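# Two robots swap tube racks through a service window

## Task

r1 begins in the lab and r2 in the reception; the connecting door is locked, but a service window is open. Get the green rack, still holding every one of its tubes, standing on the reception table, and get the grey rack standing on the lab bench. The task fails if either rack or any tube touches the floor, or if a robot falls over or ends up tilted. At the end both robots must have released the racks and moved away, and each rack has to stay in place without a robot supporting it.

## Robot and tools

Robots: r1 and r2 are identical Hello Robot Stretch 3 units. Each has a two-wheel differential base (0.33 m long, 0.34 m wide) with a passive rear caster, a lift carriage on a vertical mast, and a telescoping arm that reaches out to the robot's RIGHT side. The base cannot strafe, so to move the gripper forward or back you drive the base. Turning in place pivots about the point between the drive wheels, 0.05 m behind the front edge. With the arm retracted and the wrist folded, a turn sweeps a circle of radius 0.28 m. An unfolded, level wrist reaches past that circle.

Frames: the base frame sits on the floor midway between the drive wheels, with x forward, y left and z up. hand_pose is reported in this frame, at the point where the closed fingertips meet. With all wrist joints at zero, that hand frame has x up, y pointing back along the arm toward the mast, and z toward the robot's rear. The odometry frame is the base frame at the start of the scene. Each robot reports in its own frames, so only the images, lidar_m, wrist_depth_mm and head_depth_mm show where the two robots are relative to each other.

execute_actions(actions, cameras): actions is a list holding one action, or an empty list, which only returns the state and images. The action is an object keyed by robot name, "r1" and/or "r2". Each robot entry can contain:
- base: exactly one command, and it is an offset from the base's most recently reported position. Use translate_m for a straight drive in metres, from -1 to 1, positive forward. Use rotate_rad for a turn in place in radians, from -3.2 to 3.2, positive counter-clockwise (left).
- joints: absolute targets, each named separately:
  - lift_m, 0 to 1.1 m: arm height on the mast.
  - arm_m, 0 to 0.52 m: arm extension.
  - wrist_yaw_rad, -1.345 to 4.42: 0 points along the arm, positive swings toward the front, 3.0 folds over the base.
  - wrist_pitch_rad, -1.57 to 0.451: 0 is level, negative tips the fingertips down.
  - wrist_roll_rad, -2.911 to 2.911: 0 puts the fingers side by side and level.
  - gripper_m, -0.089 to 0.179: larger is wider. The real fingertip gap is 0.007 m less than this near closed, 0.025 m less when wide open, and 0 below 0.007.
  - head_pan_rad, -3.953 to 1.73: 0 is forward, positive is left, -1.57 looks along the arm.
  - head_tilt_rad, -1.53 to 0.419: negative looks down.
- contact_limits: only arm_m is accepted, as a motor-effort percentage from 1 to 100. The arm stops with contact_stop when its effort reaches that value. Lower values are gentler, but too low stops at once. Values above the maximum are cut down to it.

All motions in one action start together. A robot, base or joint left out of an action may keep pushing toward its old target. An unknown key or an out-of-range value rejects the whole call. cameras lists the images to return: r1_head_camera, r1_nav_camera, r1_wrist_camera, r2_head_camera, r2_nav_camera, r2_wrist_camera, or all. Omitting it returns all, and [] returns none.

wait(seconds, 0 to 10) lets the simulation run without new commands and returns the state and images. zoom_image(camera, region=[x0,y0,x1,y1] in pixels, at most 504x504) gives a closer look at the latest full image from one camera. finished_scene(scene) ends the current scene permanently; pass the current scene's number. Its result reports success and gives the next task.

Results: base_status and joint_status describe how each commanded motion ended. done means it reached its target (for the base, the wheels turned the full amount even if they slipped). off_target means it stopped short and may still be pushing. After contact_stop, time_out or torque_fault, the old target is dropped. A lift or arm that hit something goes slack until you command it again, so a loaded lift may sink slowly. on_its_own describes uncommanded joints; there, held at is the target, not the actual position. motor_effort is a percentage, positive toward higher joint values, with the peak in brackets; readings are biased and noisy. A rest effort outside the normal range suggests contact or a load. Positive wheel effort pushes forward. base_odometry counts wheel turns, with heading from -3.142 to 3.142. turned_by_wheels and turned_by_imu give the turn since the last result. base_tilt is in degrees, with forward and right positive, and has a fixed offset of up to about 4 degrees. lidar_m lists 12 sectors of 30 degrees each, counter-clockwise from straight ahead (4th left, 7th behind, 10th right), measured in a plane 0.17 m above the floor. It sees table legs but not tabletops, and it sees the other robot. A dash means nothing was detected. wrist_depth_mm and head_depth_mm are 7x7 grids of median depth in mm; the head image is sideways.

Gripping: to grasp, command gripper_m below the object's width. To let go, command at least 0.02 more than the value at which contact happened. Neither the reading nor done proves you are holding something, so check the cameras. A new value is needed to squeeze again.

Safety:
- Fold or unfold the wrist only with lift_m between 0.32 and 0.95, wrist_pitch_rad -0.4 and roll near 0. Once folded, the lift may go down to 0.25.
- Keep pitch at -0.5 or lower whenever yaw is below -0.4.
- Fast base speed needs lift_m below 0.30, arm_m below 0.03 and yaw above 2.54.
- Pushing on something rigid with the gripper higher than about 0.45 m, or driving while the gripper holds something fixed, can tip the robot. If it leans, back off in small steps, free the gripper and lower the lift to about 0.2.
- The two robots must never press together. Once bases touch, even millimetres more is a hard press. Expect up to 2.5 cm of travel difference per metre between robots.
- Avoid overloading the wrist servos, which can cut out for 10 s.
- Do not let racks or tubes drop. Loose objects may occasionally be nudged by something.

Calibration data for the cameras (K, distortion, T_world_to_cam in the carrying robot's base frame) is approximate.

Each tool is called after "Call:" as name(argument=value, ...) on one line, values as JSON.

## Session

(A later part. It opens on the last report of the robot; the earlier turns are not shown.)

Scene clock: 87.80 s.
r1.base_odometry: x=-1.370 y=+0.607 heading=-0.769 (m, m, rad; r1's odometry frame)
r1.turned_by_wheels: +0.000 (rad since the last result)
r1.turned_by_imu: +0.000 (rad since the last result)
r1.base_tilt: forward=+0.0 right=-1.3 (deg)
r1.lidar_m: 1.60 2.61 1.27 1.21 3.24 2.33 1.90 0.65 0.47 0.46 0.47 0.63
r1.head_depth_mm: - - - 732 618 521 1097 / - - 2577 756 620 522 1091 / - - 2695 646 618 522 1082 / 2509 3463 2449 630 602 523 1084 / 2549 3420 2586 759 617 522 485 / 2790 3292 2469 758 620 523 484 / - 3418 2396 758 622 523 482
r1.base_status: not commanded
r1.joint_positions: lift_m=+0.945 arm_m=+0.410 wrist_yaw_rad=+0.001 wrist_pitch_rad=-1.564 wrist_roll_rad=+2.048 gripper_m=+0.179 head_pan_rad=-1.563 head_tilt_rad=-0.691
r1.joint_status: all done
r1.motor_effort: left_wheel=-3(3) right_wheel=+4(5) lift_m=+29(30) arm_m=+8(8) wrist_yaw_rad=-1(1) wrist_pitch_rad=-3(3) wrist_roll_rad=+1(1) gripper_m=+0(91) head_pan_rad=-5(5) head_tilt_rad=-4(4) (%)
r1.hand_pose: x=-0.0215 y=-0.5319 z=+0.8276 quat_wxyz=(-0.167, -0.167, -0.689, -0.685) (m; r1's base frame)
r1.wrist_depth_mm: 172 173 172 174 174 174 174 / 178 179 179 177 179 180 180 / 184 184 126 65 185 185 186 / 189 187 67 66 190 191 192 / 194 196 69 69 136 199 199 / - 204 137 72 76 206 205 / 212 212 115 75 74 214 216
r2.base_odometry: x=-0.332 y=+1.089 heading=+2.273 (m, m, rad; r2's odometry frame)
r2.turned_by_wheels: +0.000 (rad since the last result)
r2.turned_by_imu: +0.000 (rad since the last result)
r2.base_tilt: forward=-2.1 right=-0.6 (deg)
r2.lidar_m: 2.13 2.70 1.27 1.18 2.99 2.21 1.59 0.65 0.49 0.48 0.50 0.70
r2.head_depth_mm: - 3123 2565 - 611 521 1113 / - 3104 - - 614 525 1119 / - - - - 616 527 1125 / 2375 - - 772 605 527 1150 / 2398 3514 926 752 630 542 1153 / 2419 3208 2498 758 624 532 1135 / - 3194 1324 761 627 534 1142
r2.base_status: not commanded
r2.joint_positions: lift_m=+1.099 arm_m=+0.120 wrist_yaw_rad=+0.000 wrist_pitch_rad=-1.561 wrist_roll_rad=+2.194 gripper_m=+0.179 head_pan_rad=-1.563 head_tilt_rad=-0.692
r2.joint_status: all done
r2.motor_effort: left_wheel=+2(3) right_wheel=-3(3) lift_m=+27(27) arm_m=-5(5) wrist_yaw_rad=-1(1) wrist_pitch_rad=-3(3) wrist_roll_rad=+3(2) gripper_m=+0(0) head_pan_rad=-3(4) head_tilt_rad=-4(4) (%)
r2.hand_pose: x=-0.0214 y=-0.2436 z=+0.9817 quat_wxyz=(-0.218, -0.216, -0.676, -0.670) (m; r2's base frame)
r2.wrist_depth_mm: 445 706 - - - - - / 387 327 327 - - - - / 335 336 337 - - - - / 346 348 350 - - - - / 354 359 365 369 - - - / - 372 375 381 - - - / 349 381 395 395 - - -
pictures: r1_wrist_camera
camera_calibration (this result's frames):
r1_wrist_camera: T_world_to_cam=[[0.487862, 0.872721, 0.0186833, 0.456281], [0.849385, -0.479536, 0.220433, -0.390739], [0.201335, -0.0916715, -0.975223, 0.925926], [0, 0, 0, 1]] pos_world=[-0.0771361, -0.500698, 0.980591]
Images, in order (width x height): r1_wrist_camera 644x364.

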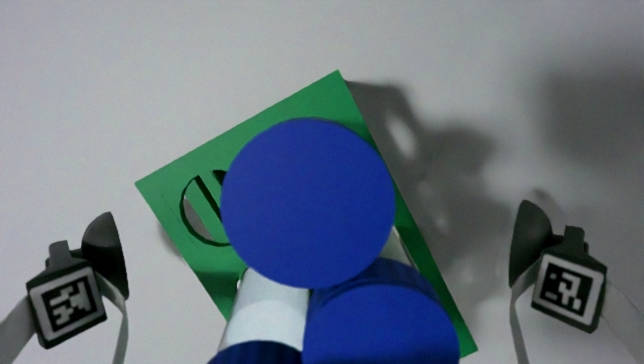

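Call:
execute_actions(actions=[{"r1":{"joints":{"lift_m":1.1}}}], cameras=[])

Call:
execute_actions(actions=[{"r1":{"base":{"translate_m":0.41},"joints":{"arm_m":0.3,"wrist_roll_rad":1.52}},"r2":{"base":{"translate_m":0.42}}}], cameras=[])

Call:
execute_actions(actions=[{"r1":{"joints":{"arm_m":0.385}},"r2":{"joints":{"arm_m":0.4}}}], cameras=["r1_wrist_camera","r2_wrist_camera","r2_nav_camera"])

Scene clock: 90.37 s.
r1.base_odometry: x=-1.370 y=+0.607 heading=-0.769 (m, m, rad; r1's odometry frame)
r1.turned_by_wheels: +0.000 (rad since the last result)
r1.turned_by_imu: -0.001 (rad since the last result)
r1.base_tilt: forward=+0.0 right=-1.2 (deg)
r1.lidar_m: 1.60 2.60 1.27 1.21 3.20 2.33 1.90 0.65 0.47 0.46 0.47 0.64
r1.head_depth_mm: - 3588 2576 755 619 521 1098 / - 3426 2574 757 617 521 1092 / - 3241 2463 651 616 523 1085 / 3096 3564 2555 644 617 522 1083 / 2535 3430 2573 757 621 522 485 / 2806 3267 2500 756 620 523 484 / - 3501 2395 758 620 523 483
r1.base_status: not commanded
r1.joint_positions: lift_m=+1.100 arm_m=+0.410 wrist_yaw_rad=+0.001 wrist_pitch_rad=-1.564 wrist_roll_rad=+2.048 gripper_m=+0.179 head_pan_rad=-1.563 head_tilt_rad=-0.691
r1.joint_status: all done
r1.motor_effort: left_wheel=-3(3) right_wheel=+4(3) lift_m=+47(49) arm_m=+8(8) wrist_yaw_rad=-2(2) wrist_pitch_rad=-3(3) wrist_roll_rad=+1(1) gripper_m=+1(0) head_pan_rad=-5(5) head_tilt_rad=-4(4) (%)
r1.hand_pose: x=-0.0215 y=-0.5319 z=+0.9820 quat_wxyz=(-0.167, -0.167, -0.689, -0.685) (m; r1's base frame)
r1.wrist_depth_mm: 316 319 318 318 318 321 322 / 329 327 329 329 330 334 332 / 339 337 339 221 340 341 342 / 348 348 350 229 352 353 355 / - 360 362 271 367 364 365 / - 376 373 378 378 379 377 / - 393 387 391 389 394 395
r2.base_odometry: x=-0.332 y=+1.089 heading=+2.273 (m, m, rad; r2's odometry frame)
r2.turned_by_wheels: +0.000 (rad since the last result)
r2.turned_by_imu: +0.000 (rad since the last result)
r2.base_tilt: forward=-2.1 right=-0.6 (deg)
r2.lidar_m: 2.13 2.70 1.27 1.17 2.98 2.21 1.60 0.66 0.49 0.48 0.50 0.71
r2.head_depth_mm: - 3104 2594 - 612 522 1113 / - 3150 - - 614 523 1116 / - - - - 616 526 1120 / 2363 - - 773 603 527 1145 / 2386 3485 922 753 630 542 1156 / 2428 3189 2484 757 625 531 1132 / - 3210 1321 762 627 533 1137
r2.base_status: not commanded
r2.joint_positions: lift_m=+1.099 arm_m=+0.120 wrist_yaw_rad=+0.000 wrist_pitch_rad=-1.561 wrist_roll_rad=+2.194 gripper_m=+0.179 head_pan_rad=-1.563 head_tilt_rad=-0.692
r2.joint_status: not commanded
r2.motor_effort: left_wheel=+3(3) right_wheel=-3(3) lift_m=+27(27) arm_m=-5(5) wrist_yaw_rad=-1(1) wrist_pitch_rad=-3(3) wrist_roll_rad=+3(3) gripper_m=+0(0) head_pan_rad=-3(3) head_tilt_rad=-4(4) (%)
r2.hand_pose: x=-0.0214 y=-0.2436 z=+0.9817 quat_wxyz=(-0.218, -0.216, -0.676, -0.670) (m; r2's base frame)
r2.wrist_depth_mm: 447 710 - - - - - / 387 326 330 - - - - / 335 337 335 - - - - / 347 348 349 - - - - / 354 360 363 365 - - - / - 374 377 380 - - - / 357 374 393 395 - - -
pictures: none
No camera images: the call's "cameras" was empty. Leave "cameras" out to get every camera's image.

Scene clock: 95.97 s.
r1.base_odometry: x=-1.075 y=+0.322 heading=-0.769 (m, m, rad; r1's odometry frame)
r1.turned_by_wheels: +0.000 (rad since the last result)
r1.turned_by_imu: -0.002 (rad since the last result)
r1.base_tilt: forward=+0.0 right=-1.4 (deg)
r1.lidar_m: 1.57 2.18 2.96 1.20 1.85 2.76 1.88 0.65 0.47 0.45 0.46 0.62
r1.head_depth_mm: - 3066 1334 755 616 520 478 / 2092 3050 2489 756 616 522 479 / - - 2563 756 618 523 479 / 2646 - 2459 760 618 522 480 / - 3632 2609 758 619 523 479 / - 3442 587 578 625 548 926 / 388 406 449 534 639 795 1057
r1.base_status: done
r1.joint_positions: lift_m=+1.100 arm_m=+0.300 wrist_yaw_rad=+0.001 wrist_pitch_rad=-1.564 wrist_roll_rad=+1.523 gripper_m=+0.179 head_pan_rad=-1.563 head_tilt_rad=-0.691
r1.joint_status: all done
r1.motor_effort: left_wheel=-2(2) right_wheel=+3(9) lift_m=+47(47) arm_m=-7(9) wrist_yaw_rad=-2(1) wrist_pitch_rad=-3(3) wrist_roll_rad=-2(3) gripper_m=+0(0) head_pan_rad=-5(5) head_tilt_rad=-4(4) (%)
r1.hand_pose: x=-0.0216 y=-0.4228 z=+0.9820 quat_wxyz=(+0.018, +0.017, -0.709, -0.705) (m; r1's base frame)
r1.wrist_depth_mm: 317 318 316 318 320 322 - / 328 325 297 329 333 331 - / 340 338 308 342 343 340 - / 351 349 323 353 353 356 - / 361 368 363 363 366 365 - / - 376 377 377 376 377 - / - - 332 - - - -
r2.base_odometry: x=-0.603 y=+1.410 heading=+2.273 (m, m, rad; r2's odometry frame)
r2.turned_by_wheels: +0.000 (rad since the last result)
r2.turned_by_imu: +0.000 (rad since the last result)
r2.base_tilt: forward=-2.1 right=-0.6 (deg)
r2.lidar_m: 2.15 2.25 3.16 1.16 3.55 2.65 1.64 0.67 0.51 0.49 0.52 0.73
r2.head_depth_mm: - 3049 2578 - 612 522 1138 / - 2975 - - 615 523 1139 / - - - - 617 525 1141 / 2167 - - 775 603 527 1149 / - 3558 921 753 629 541 1152 / - 3522 2546 760 625 532 1147 / - 3563 2569 762 629 533 1145
r2.base_status: done
r2.joint_positions: lift_m=+1.099 arm_m=+0.120 wrist_yaw_rad=+0.000 wrist_pitch_rad=-1.561 wrist_roll_rad=+2.194 gripper_m=+0.179 head_pan_rad=-1.563 head_tilt_rad=-0.692
r2.joint_status: not commanded
r2.motor_effort: left_wheel=+2(8) right_wheel=-3(3) lift_m=+27(27) arm_m=-5(4) wrist_yaw_rad=+0(0) wrist_pitch_rad=-3(3) wrist_roll_rad=+3(3) gripper_m=+0(0) head_pan_rad=-3(3) head_tilt_rad=-4(4) (%)
r2.hand_pose: x=-0.0214 y=-0.2436 z=+0.9817 quat_wxyz=(-0.218, -0.216, -0.676, -0.670) (m; r2's base frame)
r2.wrist_depth_mm: 312 313 - - - - - / 323 324 330 - - - - / 332 336 337 - - - - / 344 348 349 - - - - / 319 360 364 370 - - - / - 374 377 379 - - - / 385 394 394 399 - - -
pictures: none
No camera images: the call's "cameras" was empty. Leave "cameras" out to get every camera's image.

Scene clock: 99.27 s.
r1.base_odometry: x=-1.075 y=+0.322 heading=-0.769 (m, m, rad; r1's odometry frame)
r1.turned_by_wheels: +0.000 (rad since the last result)
r1.turned_by_imu: -0.001 (rad since the last result)
r1.base_tilt: forward=-0.1 right=-1.4 (deg)
r1.lidar_m: 1.57 2.18 2.94 1.20 1.86 2.76 1.87 0.65 0.47 0.45 0.46 0.63
r1.head_depth_mm: - 3259 1333 756 617 521 478 / 2251 3075 2471 753 617 522 479 / - 3409 2575 692 618 522 479 / 2991 2308 2479 734 618 523 479 / - 3639 2593 758 620 522 480 / - 3465 585 578 624 547 926 / 388 407 447 533 637 794 1057
r1.base_status: not commanded
r1.joint_positions: lift_m=+1.100 arm_m=+0.385 wrist_yaw_rad=+0.001 wrist_pitch_rad=-1.564 wrist_roll_rad=+1.523 gripper_m=+0.179 head_pan_rad=-1.563 head_tilt_rad=-0.691
r1.joint_status: all done
r1.motor_effort: left_wheel=-2(3) right_wheel=+3(3) lift_m=+47(47) arm_m=+8(9) wrist_yaw_rad=-2(1) wrist_pitch_rad=-3(3) wrist_roll_rad=-2(2) gripper_m=+0(1) head_pan_rad=-5(6) head_tilt_rad=-4(4) (%)
r1.hand_pose: x=-0.0216 y=-0.5069 z=+0.9820 quat_wxyz=(+0.017, +0.017, -0.709, -0.705) (m; r1's base frame)
r1.wrist_depth_mm: 319 320 318 318 320 322 322 / 328 326 326 274 331 332 332 / 336 339 339 310 343 342 345 / 352 350 349 323 353 351 359 / 364 362 364 361 362 367 - / - 375 374 378 377 381 - / - - - 332 - - -
r2.base_odometry: x=-0.603 y=+1.410 heading=+2.273 (m, m, rad; r2's odometry frame)
r2.turned_by_wheels: +0.000 (rad since the last result)
r2.turned_by_imu: -0.001 (rad since the last result)
r2.base_tilt: forward=-2.2 right=-0.5 (deg)
r2.lidar_m: 2.15 2.24 3.16 1.16 3.55 2.65 1.64 0.67 0.51 0.49 0.52 0.73
r2.head_depth_mm: - 3153 1260 735 612 521 1133 / 2299 3133 2483 673 612 524 1143 / 2558 3262 1684 655 617 526 1144 / - 2968 2507 730 620 528 1145 / - 3506 2542 753 623 529 1147 / - 3497 2554 758 624 531 1145 / - 3541 2580 761 627 534 1149
r2.base_status: not commanded
r2.joint_positions: lift_m=+1.099 arm_m=+0.400 wrist_yaw_rad=+0.000 wrist_pitch_rad=-1.561 wrist_roll_rad=+2.195 gripper_m=+0.179 head_pan_rad=-1.563 head_tilt_rad=-0.692
r2.joint_status: all done
r2.motor_effort: left_wheel=+3(2) right_wheel=-3(3) lift_m=+27(27) arm_m=+7(8) wrist_yaw_rad=+0(0) wrist_pitch_rad=-3(3) wrist_roll_rad=+2(3) gripper_m=+0(0) head_pan_rad=-3(3) head_tilt_rad=-4(4) (%)
r2.hand_pose: x=-0.0214 y=-0.5228 z=+0.9817 quat_wxyz=(-0.218, -0.217, -0.676, -0.670) (m; r2's base frame)
r2.wrist_depth_mm: 310 311 315 317 320 322 - / 322 322 237 327 331 332 - / 333 334 227 333 340 341 - / 344 349 230 345 351 356 - / 361 361 362 365 366 369 - / - 375 377 383 382 - - / - 394 395 392 397 - -
pictures: r1_wrist_camera, r2_nav_camera (sideways: a quarter turn counterclockwise sets it upright), r2_wrist_camera
camera_calibration (this result's frames):
r1_wrist_camera: T_world_to_cam=[[-0.0149171, 0.999721, 0.0182909, 0.485557], [0.976051, 0.0105884, 0.217285, -0.158451], [0.21703, 0.0210941, -0.975937, 1.13704], [0, 0, 0, 1]] pos_world=[-0.0848733, -0.507729, 1.13523]
r2_nav_camera: T_world_to_cam=[[-0.0541383, -0.623283, 0.78012, -0.969046], [-0.997288, -0.00526384, -0.0734148, 0.145827], [0.0498646, -0.781979, -0.621308, 0.761963], [0, 0, 0, 1]] pos_world=[0.0549741, -0.00738366, 1.24009]
r2_wrist_camera: T_world_to_cam=[[0.547408, 0.836242, 0.0323173, 0.405462], [0.813847, -0.540949, 0.212199, -0.447564], [0.194931, -0.0898579, -0.976692, 1.08066], [0, 0, 0, 1]] pos_world=[-0.0683601, -0.484068, 1.13735]
Images, in order (width x height): r1_wrist_camera 644x364, r2_nav_camera 672x504, r2_wrist_camera 644x364.

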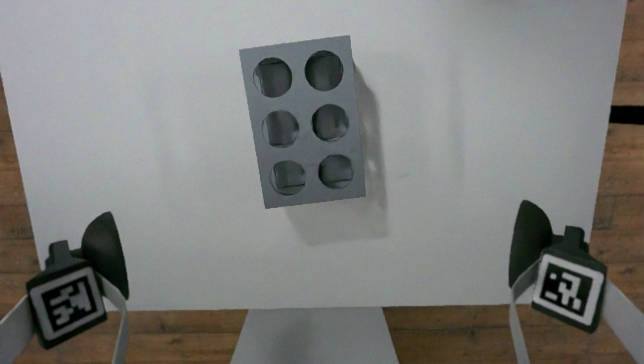

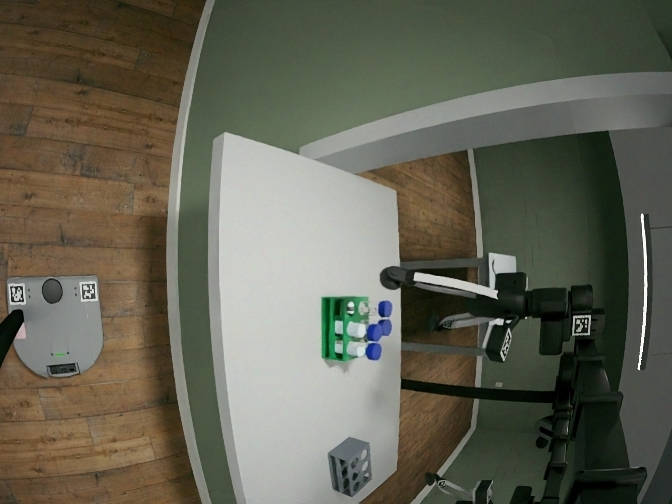

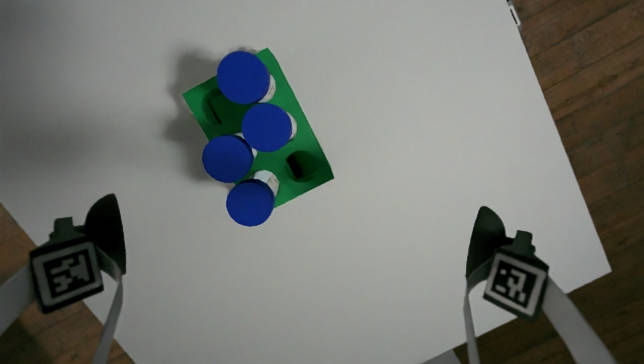

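Call:
execute_actions(actions=[{"r1":{"base":{"translate_m":-0.047},"joints":{"arm_m":0.394,"wrist_roll_rad":1.41,"lift_m":1.03}},"r2":{"joints":{"arm_m":0.414,"wrist_roll_rad":2.27}}}], cameras=[])

Call:
execute_actions(actions=[{"r1":{"joints":{"lift_m":0.958}},"r2":{"base":{"translate_m":-0.058}}}], cameras=[])

Call:
execute_actions(actions=[{"r1":{"joints":{"gripper_m":0.046}},"r2":{"joints":{"lift_m":1.06}}}], cameras=["r1_wrist_camera","r2_wrist_camera","r2_nav_camera"])

Scene clock: 101.67 s.
r1.base_odometry: x=-1.109 y=+0.355 heading=-0.769 (m, m, rad; r1's odometry frame)
r1.turned_by_wheels: +0.000 (rad since the last result)
r1.turned_by_imu: -0.001 (rad since the last result)
r1.base_tilt: forward=+0.1 right=-1.4 (deg)
r1.lidar_m: 1.58 2.23 2.98 1.20 1.70 2.71 1.88 0.65 0.47 0.45 0.46 0.63
r1.head_depth_mm: - 3101 1329 755 618 520 478 / 2493 3268 2469 755 617 520 478 / - - 2603 757 618 522 478 / 2518 2308 2484 705 618 522 480 / - 3448 2567 760 619 522 480 / - 3691 2606 735 619 524 480 / - 3082 534 549 621 720 966
r1.base_status: done
r1.joint_positions: lift_m=+1.030 arm_m=+0.394 wrist_yaw_rad=+0.001 wrist_pitch_rad=-1.564 wrist_roll_rad=+1.414 gripper_m=+0.179 head_pan_rad=-1.563 head_tilt_rad=-0.691
r1.joint_status: all done
r1.motor_effort: left_wheel=-2(8) right_wheel=+3(4) lift_m=+30(41) arm_m=+8(6) wrist_yaw_rad=-2(2) wrist_pitch_rad=-3(3) wrist_roll_rad=-2(3) gripper_m=+0(0) head_pan_rad=-5(5) head_tilt_rad=-3(4) (%)
r1.hand_pose: x=-0.0216 y=-0.5159 z=+0.9126 quat_wxyz=(+0.056, +0.055, -0.707, -0.703) (m; r1's base frame)
r1.wrist_depth_mm: 252 253 254 253 255 255 256 / 261 260 261 262 263 264 264 / 268 270 267 212 270 272 273 / 276 278 277 219 280 279 282 / 286 288 286 226 289 289 289 / - 300 297 260 301 301 298 / 310 308 309 309 310 311 315
r2.base_odometry: x=-0.603 y=+1.410 heading=+2.273 (m, m, rad; r2's odometry frame)
r2.turned_by_wheels: +0.000 (rad since the last result)
r2.turned_by_imu: +0.000 (rad since the last result)
r2.base_tilt: forward=-2.2 right=-0.5 (deg)
r2.lidar_m: 2.15 2.25 3.14 1.16 3.57 2.65 1.64 0.67 0.51 0.49 0.52 0.72
r2.head_depth_mm: - 2940 1249 737 610 522 1134 / 2304 3193 2488 674 614 523 1136 / 2522 3341 2473 654 616 525 1146 / - 2941 2500 728 619 527 1149 / - 3482 2594 754 622 529 1143 / - 3512 2541 757 624 531 1145 / - 3533 2555 760 629 533 1148
r2.base_status: not commanded
r2.joint_positions: lift_m=+1.099 arm_m=+0.414 wrist_yaw_rad=+0.000 wrist_pitch_rad=-1.561 wrist_roll_rad=+2.264 gripper_m=+0.179 head_pan_rad=-1.563 head_tilt_rad=-0.692
r2.joint_status: all done
r2.motor_effort: left_wheel=+2(3) right_wheel=-3(3) lift_m=+27(27) arm_m=+6(9) wrist_yaw_rad=+0(0) wrist_pitch_rad=-3(3) wrist_roll_rad=+3(6) gripper_m=+0(0) head_pan_rad=-3(3) head_tilt_rad=-4(4) (%)
r2.hand_pose: x=-0.0214 y=-0.5368 z=+0.9817 quat_wxyz=(-0.241, -0.239, -0.668, -0.662) (m; r2's base frame)
r2.wrist_depth_mm: 310 313 312 315 317 322 - / 320 323 269 324 330 331 - / 333 335 276 333 340 340 - / 344 348 342 344 352 354 363 / - 358 366 366 366 366 376 / - 376 377 381 383 - - / - 391 392 397 398 - -
pictures: none
No camera images: the call's "cameras" was empty. Leave "cameras" out to get every camera's image.

Scene clock: 104.43 s.
r1.base_odometry: x=-1.109 y=+0.355 heading=-0.769 (m, m, rad; r1's odometry frame)
r1.turned_by_wheels: +0.000 (rad since the last result)
r1.turned_by_imu: -0.001 (rad since the last result)
r1.base_tilt: forward=+0.0 right=-1.4 (deg)
r1.lidar_m: 1.58 2.22 3.02 1.21 1.70 2.71 1.88 0.65 0.47 0.45 0.46 0.63
r1.head_depth_mm: - - 899 754 616 521 478 / - 3593 1261 757 618 522 479 / 2788 - 2391 756 603 522 479 / 2510 3268 2390 687 618 522 480 / - 3458 2573 759 617 522 480 / - 3667 2585 734 620 523 480 / - 3112 534 549 623 719 961
r1.base_status: not commanded
r1.joint_positions: lift_m=+0.958 arm_m=+0.394 wrist_yaw_rad=+0.001 wrist_pitch_rad=-1.564 wrist_roll_rad=+1.414 gripper_m=+0.179 head_pan_rad=-1.563 head_tilt_rad=-0.691
r1.joint_status: all done
r1.motor_effort: left_wheel=-2(2) right_wheel=+3(3) lift_m=+30(32) arm_m=+8(8) wrist_yaw_rad=-1(1) wrist_pitch_rad=-3(3) wrist_roll_rad=-3(2) gripper_m=+1(0) head_pan_rad=-5(5) head_tilt_rad=-5(4) (%)
r1.hand_pose: x=-0.0216 y=-0.5159 z=+0.8406 quat_wxyz=(+0.056, +0.055, -0.707, -0.703) (m; r1's base frame)
r1.wrist_depth_mm: 185 185 185 186 187 187 188 / 190 191 192 192 192 193 194 / 197 196 139 138 192 200 199 / 202 204 174 175 176 206 206 / 209 210 180 149 206 212 212 / - 217 183 154 216 220 221 / 227 227 192 181 225 228 230
r2.base_odometry: x=-0.566 y=+1.366 heading=+2.273 (m, m, rad; r2's odometry frame)
r2.turned_by_wheels: +0.000 (rad since the last result)
r2.turned_by_imu: +0.000 (rad since the last result)
r2.base_tilt: forward=-2.1 right=-0.6 (deg)
r2.lidar_m: 2.20 2.32 3.24 1.17 3.47 2.60 1.62 0.67 0.51 0.49 0.52 0.72
r2.head_depth_mm: - 3038 1271 737 611 521 1141 / 2287 3073 2489 739 613 523 1140 / 2540 3353 2507 656 616 525 1142 / - 3097 2490 658 618 527 1139 / - 3370 2586 732 622 530 1141 / - 3530 2580 759 625 531 1144 / - 3530 2562 761 626 534 1141
r2.base_status: done
r2.joint_positions: lift_m=+1.099 arm_m=+0.414 wrist_yaw_rad=+0.000 wrist_pitch_rad=-1.561 wrist_roll_rad=+2.264 gripper_m=+0.179 head_pan_rad=-1.563 head_tilt_rad=-0.692
r2.joint_status: not commanded
r2.motor_effort: left_wheel=+2(4) right_wheel=-3(7) lift_m=+27(27) arm_m=+7(7) wrist_yaw_rad=+0(0) wrist_pitch_rad=-3(3) wrist_roll_rad=+3(3) gripper_m=+0(0) head_pan_rad=-3(3) head_tilt_rad=-4(4) (%)
r2.hand_pose: x=-0.0214 y=-0.5368 z=+0.9817 quat_wxyz=(-0.241, -0.239, -0.668, -0.662) (m; r2's base frame)
r2.wrist_depth_mm: 309 312 314 316 319 319 - / 322 325 324 324 331 331 - / 334 334 335 276 342 343 - / 344 345 346 237 353 356 363 / - 360 362 297 369 368 373 / - 374 377 382 385 - 387 / - 392 393 398 401 400 -
pictures: none
No camera images: the call's "cameras" was empty. Leave "cameras" out to get every camera's image.

Scene clock: 106.23 s.
r1.base_odometry: x=-1.109 y=+0.355 heading=-0.769 (m, m, rad; r1's odometry frame)
r1.turned_by_wheels: +0.000 (rad since the last result)
r1.turned_by_imu: +0.000 (rad since the last result)
r1.base_tilt: forward=+0.0 right=-1.3 (deg)
r1.lidar_m: 1.58 2.23 3.00 1.21 1.70 2.72 1.88 0.65 0.47 0.45 0.46 0.63
r1.head_depth_mm: - - 900 754 615 522 479 / - 3620 1261 757 616 521 477 / 2772 - 2371 757 616 522 479 / 2515 3249 2403 664 617 522 479 / - 3507 2577 760 620 523 481 / - 3659 2575 735 619 523 480 / - 3097 534 548 620 720 968
r1.base_status: not commanded
r1.joint_positions: lift_m=+0.958 arm_m=+0.394 wrist_yaw_rad=+0.001 wrist_pitch_rad=-1.563 wrist_roll_rad=+1.414 gripper_m=+0.047 head_pan_rad=-1.563 head_tilt_rad=-0.691
r1.joint_status: all done
r1.motor_effort: left_wheel=-2(2) right_wheel=+3(3) lift_m=+31(31) arm_m=+7(8) wrist_yaw_rad=-1(1) wrist_pitch_rad=-3(4) wrist_roll_rad=-2(3) gripper_m=-19(97) head_pan_rad=-6(5) head_tilt_rad=-4(4) (%)
r1.hand_pose: x=-0.0216 y=-0.5161 z=+0.8405 quat_wxyz=(+0.056, +0.055, -0.707, -0.703) (m; r1's base frame)
r1.wrist_depth_mm: 184 186 185 186 186 187 186 / 191 192 192 192 192 192 193 / 197 197 167 137 191 200 198 / 204 204 173 173 176 205 205 / 210 211 145 147 147 212 212 / 217 216 153 153 153 218 221 / 227 226 190 182 189 228 228
r2.base_odometry: x=-0.566 y=+1.366 heading=+2.273 (m, m, rad; r2's odometry frame)
r2.turned_by_wheels: +0.000 (rad since the last result)
r2.turned_by_imu: +0.000 (rad since the last result)
r2.base_tilt: forward=-2.1 right=-0.5 (deg)
r2.lidar_m: 2.19 2.31 3.24 1.16 3.46 2.60 1.63 0.67 0.50 0.49 0.51 0.73
r2.head_depth_mm: - 3026 1271 738 611 522 1139 / 2093 2938 2489 743 613 524 1143 / 2107 3077 909 655 616 525 1142 / - - 2490 656 619 528 1141 / - 3389 2567 732 621 530 1143 / - 3508 2555 759 625 532 1139 / - 3563 2571 762 629 533 1141
r2.base_status: not commanded
r2.joint_positions: lift_m=+1.060 arm_m=+0.414 wrist_yaw_rad=+0.000 wrist_pitch_rad=-1.561 wrist_roll_rad=+2.264 gripper_m=+0.179 head_pan_rad=-1.563 head_tilt_rad=-0.692
r2.joint_status: all done
r2.motor_effort: left_wheel=+2(3) right_wheel=-2(2) lift_m=+18(28) arm_m=+7(6) wrist_yaw_rad=+0(1) wrist_pitch_rad=-3(3) wrist_roll_rad=+3(3) gripper_m=+0(0) head_pan_rad=-3(3) head_tilt_rad=-4(4) (%)
r2.hand_pose: x=-0.0214 y=-0.5368 z=+0.9425 quat_wxyz=(-0.241, -0.239, -0.668, -0.662) (m; r2's base frame)
r2.wrist_depth_mm: 275 275 278 279 281 282 - / 285 283 287 288 291 292 - / 292 296 295 240 303 304 307 / 305 306 306 189 314 315 320 / 313 318 319 197 326 327 331 / - 333 335 331 338 - 343 / - 347 345 351 352 357 360
pictures: r1_wrist_camera, r2_nav_camera (sideways: a quarter turn counterclockwise sets it upright), r2_wrist_camera
camera_calibration (this result's frames):
r1_wrist_camera: T_world_to_cam=[[-0.124001, 0.992122, 0.0178342, 0.491437], [0.969204, 0.117244, 0.216559, -0.0720857], [0.212762, 0.0441385, -0.976107, 1.0111], [0, 0, 0, 1]] pos_world=[-0.0843185, -0.523742, 0.993785]
r2_nav_camera: T_world_to_cam=[[-0.0541381, -0.623283, 0.78012, -0.969045], [-0.997288, -0.00526418, -0.0734148, 0.145827], [0.0498649, -0.781978, -0.621308, 0.761963], [0, 0, 0, 1]] pos_world=[0.0549741, -0.00738363, 1.24009]
r2_wrist_camera: T_world_to_cam=[[0.603306, 0.796842, 0.0326437, 0.398171], [0.774802, -0.595335, 0.212739, -0.477373], [0.188953, -0.103054, -0.976564, 1.0338], [0, 0, 0, 1]] pos_world=[-0.0656879, -0.494938, 1.09813]
Images, in order (width x height): r1_wrist_camera 644x364, r2_nav_camera 672x504, r2_wrist_camera 644x364.

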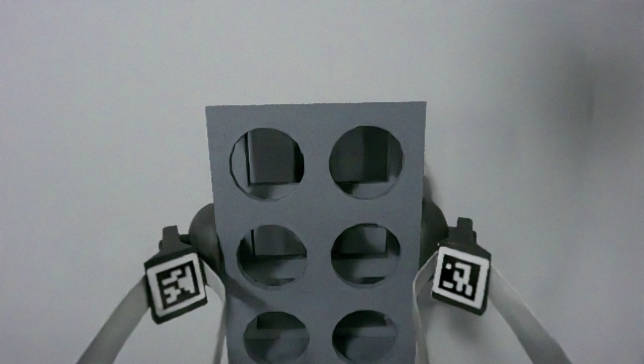

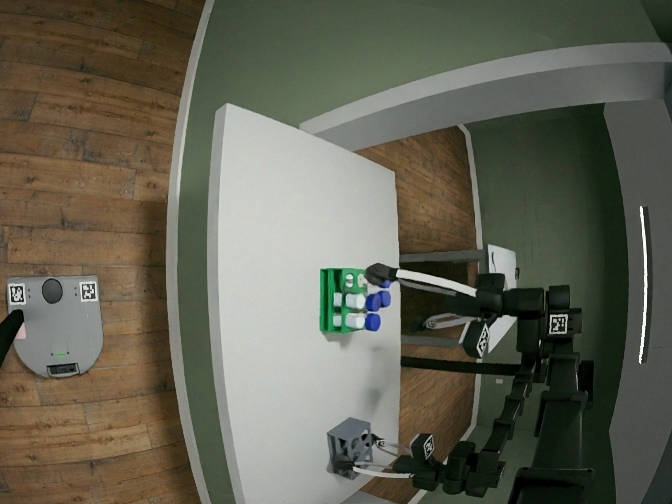

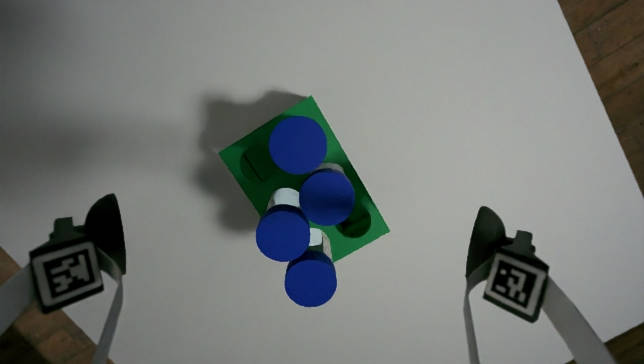

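Call:
execute_actions(actions=[{"r1":{"joints":{"lift_m":1.0}}}], cameras=[])

Call:
execute_actions(actions=[{"r1":{"joints":{"arm_m":0.08}},"r2":{"joints":{"lift_m":0.949,"wrist_roll_rad":2.33}}}], cameras=[])

Call:
execute_actions(actions=[{"r1":{"base":{"rotate_rad":1.85}},"r2":{"joints":{"gripper_m":0.06}}}], cameras=["r2_wrist_camera"])

Call:
execute_actions(actions=[{"r1":{"base":{"translate_m":0.2}},"r2":{"joints":{"lift_m":0.975}}}], cameras=["r2_wrist_camera","r2_head_camera"])

Scene clock: 107.80 s.
r1.base_odometry: x=-1.109 y=+0.355 heading=-0.769 (m, m, rad; r1's odometry frame)
r1.turned_by_wheels: +0.000 (rad since the last result)
r1.turned_by_imu: +0.000 (rad since the last result)
r1.base_tilt: forward=-0.1 right=-1.3 (deg)
r1.lidar_m: 1.57 2.23 3.00 1.20 1.70 2.71 1.89 0.65 0.47 0.45 0.46 0.63
r1.head_depth_mm: - 3061 2584 755 618 520 480 / - 2174 1244 756 618 521 478 / - - 2508 622 617 522 479 / 2671 3427 2411 642 617 522 480 / - 3440 2565 758 620 522 479 / - 3634 2604 737 618 524 481 / - 3101 533 548 622 724 964
r1.base_status: not commanded
r1.joint_positions: lift_m=+1.000 arm_m=+0.394 wrist_yaw_rad=+0.001 wrist_pitch_rad=-1.563 wrist_roll_rad=+1.414 gripper_m=+0.047 head_pan_rad=-1.563 head_tilt_rad=-0.691
r1.joint_status: all done
r1.motor_effort: left_wheel=-2(2) right_wheel=+3(3) lift_m=+48(50) arm_m=+7(7) wrist_yaw_rad=-1(1) wrist_pitch_rad=-3(3) wrist_roll_rad=-3(3) gripper_m=-18(18) head_pan_rad=-5(5) head_tilt_rad=-4(4) (%)
r1.hand_pose: x=-0.0216 y=-0.5161 z=+0.8820 quat_wxyz=(+0.056, +0.055, -0.707, -0.703) (m; r1's base frame)
r1.wrist_depth_mm: 224 224 225 225 225 225 225 / 231 231 232 232 233 233 233 / 238 238 168 136 191 240 241 / 246 246 173 173 177 248 249 / 254 255 146 146 147 257 258 / 262 262 153 153 153 265 267 / 272 272 190 182 189 275 276
r2.base_odometry: x=-0.566 y=+1.366 heading=+2.273 (m, m, rad; r2's odometry frame)
r2.turned_by_wheels: +0.000 (rad since the last result)
r2.turned_by_imu: +0.000 (rad since the last result)
r2.base_tilt: forward=-2.1 right=-0.5 (deg)
r2.lidar_m: 2.20 2.31 3.24 1.17 3.47 2.59 1.63 0.67 0.50 0.49 0.51 0.73
r2.head_depth_mm: - 3014 1275 737 610 522 1136 / 2103 2925 2478 741 614 524 1140 / 2099 3072 909 655 615 526 1142 / - - 2502 656 619 527 1146 / - 3398 2544 732 623 530 1142 / - 3482 2546 757 624 531 1140 / - 3546 2585 761 627 533 1142
r2.base_status: not commanded
r2.joint_positions: lift_m=+1.060 arm_m=+0.414 wrist_yaw_rad=+0.000 wrist_pitch_rad=-1.561 wrist_roll_rad=+2.264 gripper_m=+0.179 head_pan_rad=-1.563 head_tilt_rad=-0.692
r2.joint_status: not commanded
r2.motor_effort: left_wheel=+3(3) right_wheel=-3(3) lift_m=+19(19) arm_m=+6(6) wrist_yaw_rad=+0(0) wrist_pitch_rad=-3(3) wrist_roll_rad=+3(3) gripper_m=+0(1) head_pan_rad=-3(3) head_tilt_rad=-4(4) (%)
r2.hand_pose: x=-0.0214 y=-0.5368 z=+0.9425 quat_wxyz=(-0.241, -0.239, -0.668, -0.662) (m; r2's base frame)
r2.wrist_depth_mm: 276 274 279 279 282 281 - / 285 284 287 288 290 292 - / 295 296 297 237 302 302 307 / 305 307 308 189 313 312 318 / 314 321 319 197 326 324 331 / - 332 335 329 339 - 342 / - 347 348 349 354 354 361
pictures: none
No camera images: the call's "cameras" was empty. Leave "cameras" out to get every camera's image.

Scene clock: 111.33 s.
r1.base_odometry: x=-1.109 y=+0.355 heading=-0.769 (m, m, rad; r1's odometry frame)
r1.turned_by_wheels: +0.000 (rad since the last result)
r1.turned_by_imu: -0.001 (rad since the last result)
r1.base_tilt: forward=+0.0 right=-1.5 (deg)
r1.lidar_m: 1.58 2.23 3.00 1.20 1.70 2.71 1.88 0.65 0.47 0.45 0.47 0.63
r1.head_depth_mm: 1023 - - - - 509 478 / 2077 3720 - - - 510 377 / 2277 3584 - - - - 374 / 2525 3362 2466 758 - 409 371 / - 3425 2610 759 617 523 471 / - 3671 2593 732 619 524 480 / - 3107 533 549 621 718 964
r1.base_status: not commanded
r1.joint_positions: lift_m=+1.000 arm_m=+0.080 wrist_yaw_rad=+0.001 wrist_pitch_rad=-1.563 wrist_roll_rad=+1.412 gripper_m=+0.047 head_pan_rad=-1.563 head_tilt_rad=-0.691
r1.joint_status: all done
r1.motor_effort: left_wheel=-2(2) right_wheel=+3(3) lift_m=+48(48) arm_m=-7(8) wrist_yaw_rad=-1(2) wrist_pitch_rad=-3(3) wrist_roll_rad=-2(3) gripper_m=-19(18) head_pan_rad=-4(5) head_tilt_rad=-4(4) (%)
r1.hand_pose: x=-0.0216 y=-0.2030 z=+0.8820 quat_wxyz=(+0.057, +0.056, -0.707, -0.702) (m; r1's base frame)
r1.wrist_depth_mm: 225 225 224 990 983 977 995 / 232 233 232 - - - - / 240 239 167 136 136 - - / 247 249 173 173 175 - - / 256 255 146 147 147 - - / 265 264 153 153 153 - - / 275 275 190 182 189 - -
r2.base_odometry: x=-0.566 y=+1.366 heading=+2.273 (m, m, rad; r2's odometry frame)
r2.turned_by_wheels: +0.000 (rad since the last result)
r2.turned_by_imu: -0.001 (rad since the last result)
r2.base_tilt: forward=-2.1 right=-0.5 (deg)
r2.lidar_m: 2.20 2.31 3.25 1.16 3.47 2.59 1.64 0.67 0.50 0.49 0.51 0.73
r2.head_depth_mm: - - 866 736 612 521 1139 / 2518 3048 2469 741 614 524 1140 / 2557 - 2707 652 616 525 1142 / 2345 3303 - 647 618 528 1144 / - 3313 2511 755 621 528 1141 / - 3486 2538 756 625 532 1140 / - 3516 2580 762 628 533 1139
r2.base_status: not commanded
r2.joint_positions: lift_m=+0.949 arm_m=+0.414 wrist_yaw_rad=+0.000 wrist_pitch_rad=-1.561 wrist_roll_rad=+2.324 gripper_m=+0.179 head_pan_rad=-1.563 head_tilt_rad=-0.692
r2.joint_status: all done
r2.motor_effort: left_wheel=+3(3) right_wheel=-3(3) lift_m=+19(19) arm_m=+7(6) wrist_yaw_rad=+0(0) wrist_pitch_rad=-3(3) wrist_roll_rad=+3(6) gripper_m=+0(1) head_pan_rad=-3(3) head_tilt_rad=-4(4) (%)
r2.hand_pose: x=-0.0214 y=-0.5368 z=+0.8315 quat_wxyz=(-0.261, -0.259, -0.661, -0.654) (m; r2's base frame)
r2.wrist_depth_mm: 174 174 175 176 177 179 180 / 180 180 182 182 184 185 186 / 186 187 128 130 190 192 193 / 193 192 72 73 199 199 201 / 198 201 75 77 202 207 208 / - 210 173 79 147 - 216 / 217 219 87 81 222 225 228
pictures: none
No camera images: the call's "cameras" was empty. Leave "cameras" out to get every camera's image.

Scene clock: 115.20 s.
r1.base_odometry: x=-1.109 y=+0.355 heading=+1.081 (m, m, rad; r1's odometry frame)
r1.turned_by_wheels: +1.850 (rad since the last result)
r1.turned_by_imu: +1.868 (rad since the last result)
r1.base_tilt: forward=+0.0 right=-1.4 (deg)
r1.lidar_m: 1.31 3.02 2.60 0.91 0.52 0.45 0.45 0.52 0.90 2.15 2.49 1.21
r1.head_depth_mm: 1816 - - - - 1344 1187 / 1856 2055 - - - 1345 377 / 1900 2088 - - - - 374 / 1944 2175 2429 2023 - 410 370 / 1998 2265 2461 1990 1640 1371 1142 / 2038 2350 2518 1975 1636 1380 1183 / 2115 2411 2595 1999 1628 1378 1182
r1.base_status: done
r1.joint_positions: lift_m=+1.000 arm_m=+0.080 wrist_yaw_rad=+0.001 wrist_pitch_rad=-1.563 wrist_roll_rad=+1.412 gripper_m=+0.047 head_pan_rad=-1.563 head_tilt_rad=-0.691
r1.joint_status: not commanded
r1.motor_effort: left_wheel=-3(8) right_wheel=+4(7) lift_m=+48(48) arm_m=-7(7) wrist_yaw_rad=-2(2) wrist_pitch_rad=-3(3) wrist_roll_rad=-2(2) gripper_m=-18(18) head_pan_rad=-5(5) head_tilt_rad=-5(4) (%)
r1.hand_pose: x=-0.0216 y=-0.2030 z=+0.8820 quat_wxyz=(+0.057, +0.056, -0.707, -0.702) (m; r1's base frame)
r1.wrist_depth_mm: 990 982 - 984 988 - 855 / - - - - - - - / - - 167 136 136 - - / - - 173 173 175 - - / - - 146 147 147 - - / - - 153 153 153 - - / - - 190 181 189 - -
r2.base_odometry: x=-0.566 y=+1.366 heading=+2.273 (m, m, rad; r2's odometry frame)
r2.turned_by_wheels: +0.000 (rad since the last result)
r2.turned_by_imu: -0.001 (rad since the last result)
r2.base_tilt: forward=-2.1 right=-0.5 (deg)
r2.lidar_m: 2.20 2.32 3.24 1.16 3.46 2.59 1.63 0.67 0.50 0.49 0.51 0.73
r2.head_depth_mm: - - 868 737 611 521 1131 / 2495 3089 2476 743 613 523 1140 / 2558 - 2713 654 616 526 1143 / 2327 3271 - 638 619 528 1138 / - 3347 2514 754 623 529 1142 / - 3535 2547 757 625 532 1140 / - 3522 2565 760 627 534 1139
r2.base_status: not commanded
r2.joint_positions: lift_m=+0.949 arm_m=+0.414 wrist_yaw_rad=+0.001 wrist_pitch_rad=-1.564 wrist_roll_rad=+2.324 gripper_m=+0.061 head_pan_rad=-1.563 head_tilt_rad=-0.692
r2.joint_status: all done
r2.motor_effort: left_wheel=+3(3) right_wheel=-3(3) lift_m=+19(19) arm_m=+6(6) wrist_yaw_rad=-1(0) wrist_pitch_rad=-2(3) wrist_roll_rad=+3(3) gripper_m=-17(94) head_pan_rad=-3(3) head_tilt_rad=-4(4) (%)
r2.hand_pose: x=-0.0214 y=-0.5359 z=+0.8315 quat_wxyz=(-0.260, -0.259, -0.660, -0.656) (m; r2's base frame)
r2.wrist_depth_mm: 173 174 176 177 178 180 181 / 180 182 182 183 184 186 187 / 186 187 131 71 191 193 194 / 194 193 73 73 197 200 201 / 200 201 139 76 144 207 210 / 208 211 168 79 80 216 218 / 215 218 83 82 220 227 228
pictures: r2_wrist_camera
camera_calibration (this result's frames):
r2_wrist_camera: T_world_to_cam=[[0.649589, 0.759443, 0.0357983, 0.379377], [0.737924, -0.641119, 0.210796, -0.47693], [0.183038, -0.110514, -0.976874, 0.921708], [0, 0, 0, 1]] pos_world=[-0.0632084, -0.492022, 0.987347]
Images, in order (width x height): r2_wrist_camera 644x364.

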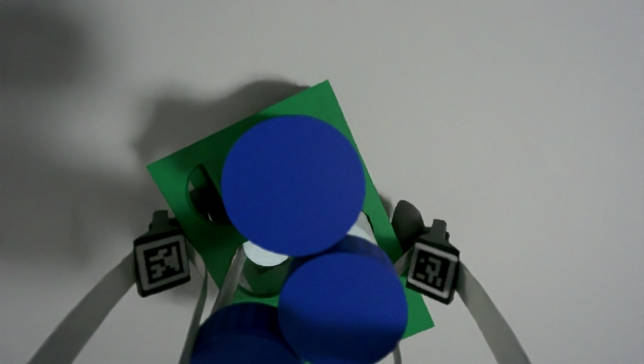

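Scene clock: 118.13 s.
r1.base_odometry: x=-1.015 y=+0.531 heading=+1.080 (m, m, rad; r1's odometry frame)
r1.turned_by_wheels: +0.000 (rad since the last result)
r1.turned_by_imu: -0.001 (rad since the last result)
r1.base_tilt: forward=+0.0 right=-1.3 (deg)
r1.lidar_m: 1.11 2.95 2.55 1.30 0.75 0.64 0.64 0.74 1.23 2.20 2.55 1.01
r1.head_depth_mm: 1856 - - - - 1340 1184 / 1898 2089 - - - 1345 378 / 1936 2139 - - - - 374 / 1995 2244 2463 1999 - 409 370 / 2063 2296 2511 2000 1631 1370 1137 / 2102 2378 2543 1991 1633 1377 1191 / 2148 2468 2550 1991 1629 1375 1188
r1.base_status: done
r1.joint_positions: lift_m=+1.000 arm_m=+0.080 wrist_yaw_rad=+0.001 wrist_pitch_rad=-1.563 wrist_roll_rad=+1.412 gripper_m=+0.047 head_pan_rad=-1.563 head_tilt_rad=-0.691
r1.joint_status: not commanded
r1.motor_effort: left_wheel=-3(4) right_wheel=+3(8) lift_m=+48(48) arm_m=-7(7) wrist_yaw_rad=-1(1) wrist_pitch_rad=-3(3) wrist_roll_rad=-2(2) gripper_m=-18(18) head_pan_rad=-5(5) head_tilt_rad=-3(4) (%)
r1.hand_pose: x=-0.0216 y=-0.2030 z=+0.8820 quat_wxyz=(+0.057, +0.056, -0.707, -0.702) (m; r1's base frame)
r1.wrist_depth_mm: - 967 988 990 991 979 987 / - - - - - - - / - - 168 136 137 - - / - - 173 173 175 - - / - - 146 146 147 - - / - - 153 153 153 - - / - - 189 182 190 - -
r2.base_odometry: x=-0.566 y=+1.366 heading=+2.273 (m, m, rad; r2's odometry frame)
r2.turned_by_wheels: +0.000 (rad since the last result)
r2.turned_by_imu: +0.000 (rad since the last result)
r2.base_tilt: forward=-2.1 right=-0.5 (deg)
r2.lidar_m: 2.19 2.31 3.24 1.16 3.48 2.59 1.63 0.67 0.51 0.49 0.51 0.72
r2.head_depth_mm: - - 893 737 612 522 1134 / 2774 1185 1054 740 614 523 1143 / - 3080 876 640 618 525 1140 / 2575 3559 623 639 620 527 1141 / - 3342 2540 752 621 529 1143 / - 3521 2555 757 625 531 1145 / - 3555 2578 762 627 533 1144
r2.base_status: not commanded
r2.joint_positions: lift_m=+0.975 arm_m=+0.414 wrist_yaw_rad=+0.001 wrist_pitch_rad=-1.564 wrist_roll_rad=+2.324 gripper_m=+0.061 head_pan_rad=-1.563 head_tilt_rad=-0.692
r2.joint_status: all done
r2.motor_effort: left_wheel=+3(3) right_wheel=-3(3) lift_m=+29(32) arm_m=+6(6) wrist_yaw_rad=-1(1) wrist_pitch_rad=-2(2) wrist_roll_rad=+3(3) gripper_m=-16(18) head_pan_rad=-3(3) head_tilt_rad=-4(4) (%)
r2.hand_pose: x=-0.0214 y=-0.5359 z=+0.8570 quat_wxyz=(-0.260, -0.259, -0.660, -0.656) (m; r2's base frame)
r2.wrist_depth_mm: 196 198 199 200 201 203 204 / 204 204 206 206 209 209 212 / 210 211 132 72 217 218 221 / 217 218 74 74 223 227 228 / 226 226 140 77 145 235 238 / 235 239 148 81 81 244 246 / 243 247 84 83 250 256 257
pictures: r2_head_camera (sideways: a quarter turn clockwise sets it upright), r2_wrist_camera
camera_calibration (this result's frames):
r2_head_camera: T_world_to_cam=[[0.0342997, 0.650943, -0.758351, 1.00664], [0.999372, -0.0155991, 0.0318112, -0.0513799], [0.00887772, -0.758966, -0.651069, 0.802662], [0, 0, 0, 1]] pos_world=[0.00969425, -0.0468762, 1.28761]
r2_wrist_camera: T_world_to_cam=[[0.649636, 0.759405, 0.0357426, 0.378508], [0.737884, -0.64115, 0.210843, -0.482366], [0.183032, -0.110598, -0.976866, 0.946516], [0, 0, 0, 1]] pos_world=[-0.0632054, -0.492027, 1.01279]
Images, in order (width x height): r2_head_camera 896x504, r2_wrist_camera 644x364.

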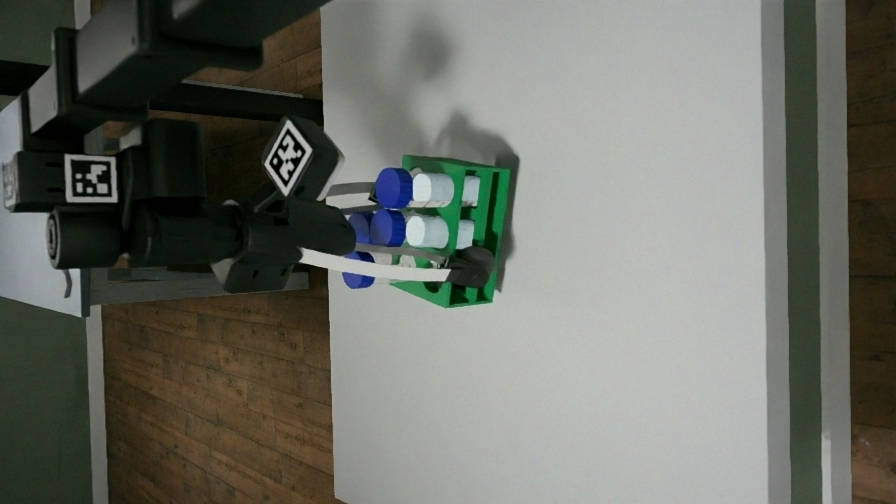

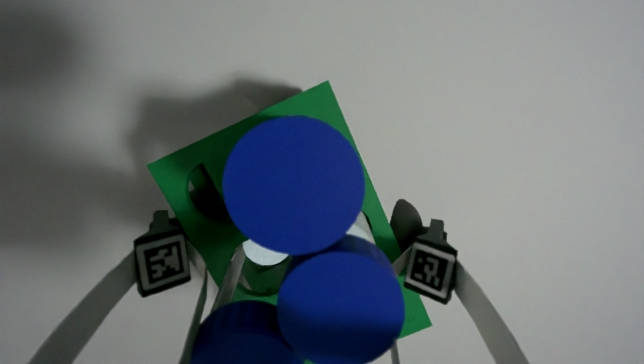

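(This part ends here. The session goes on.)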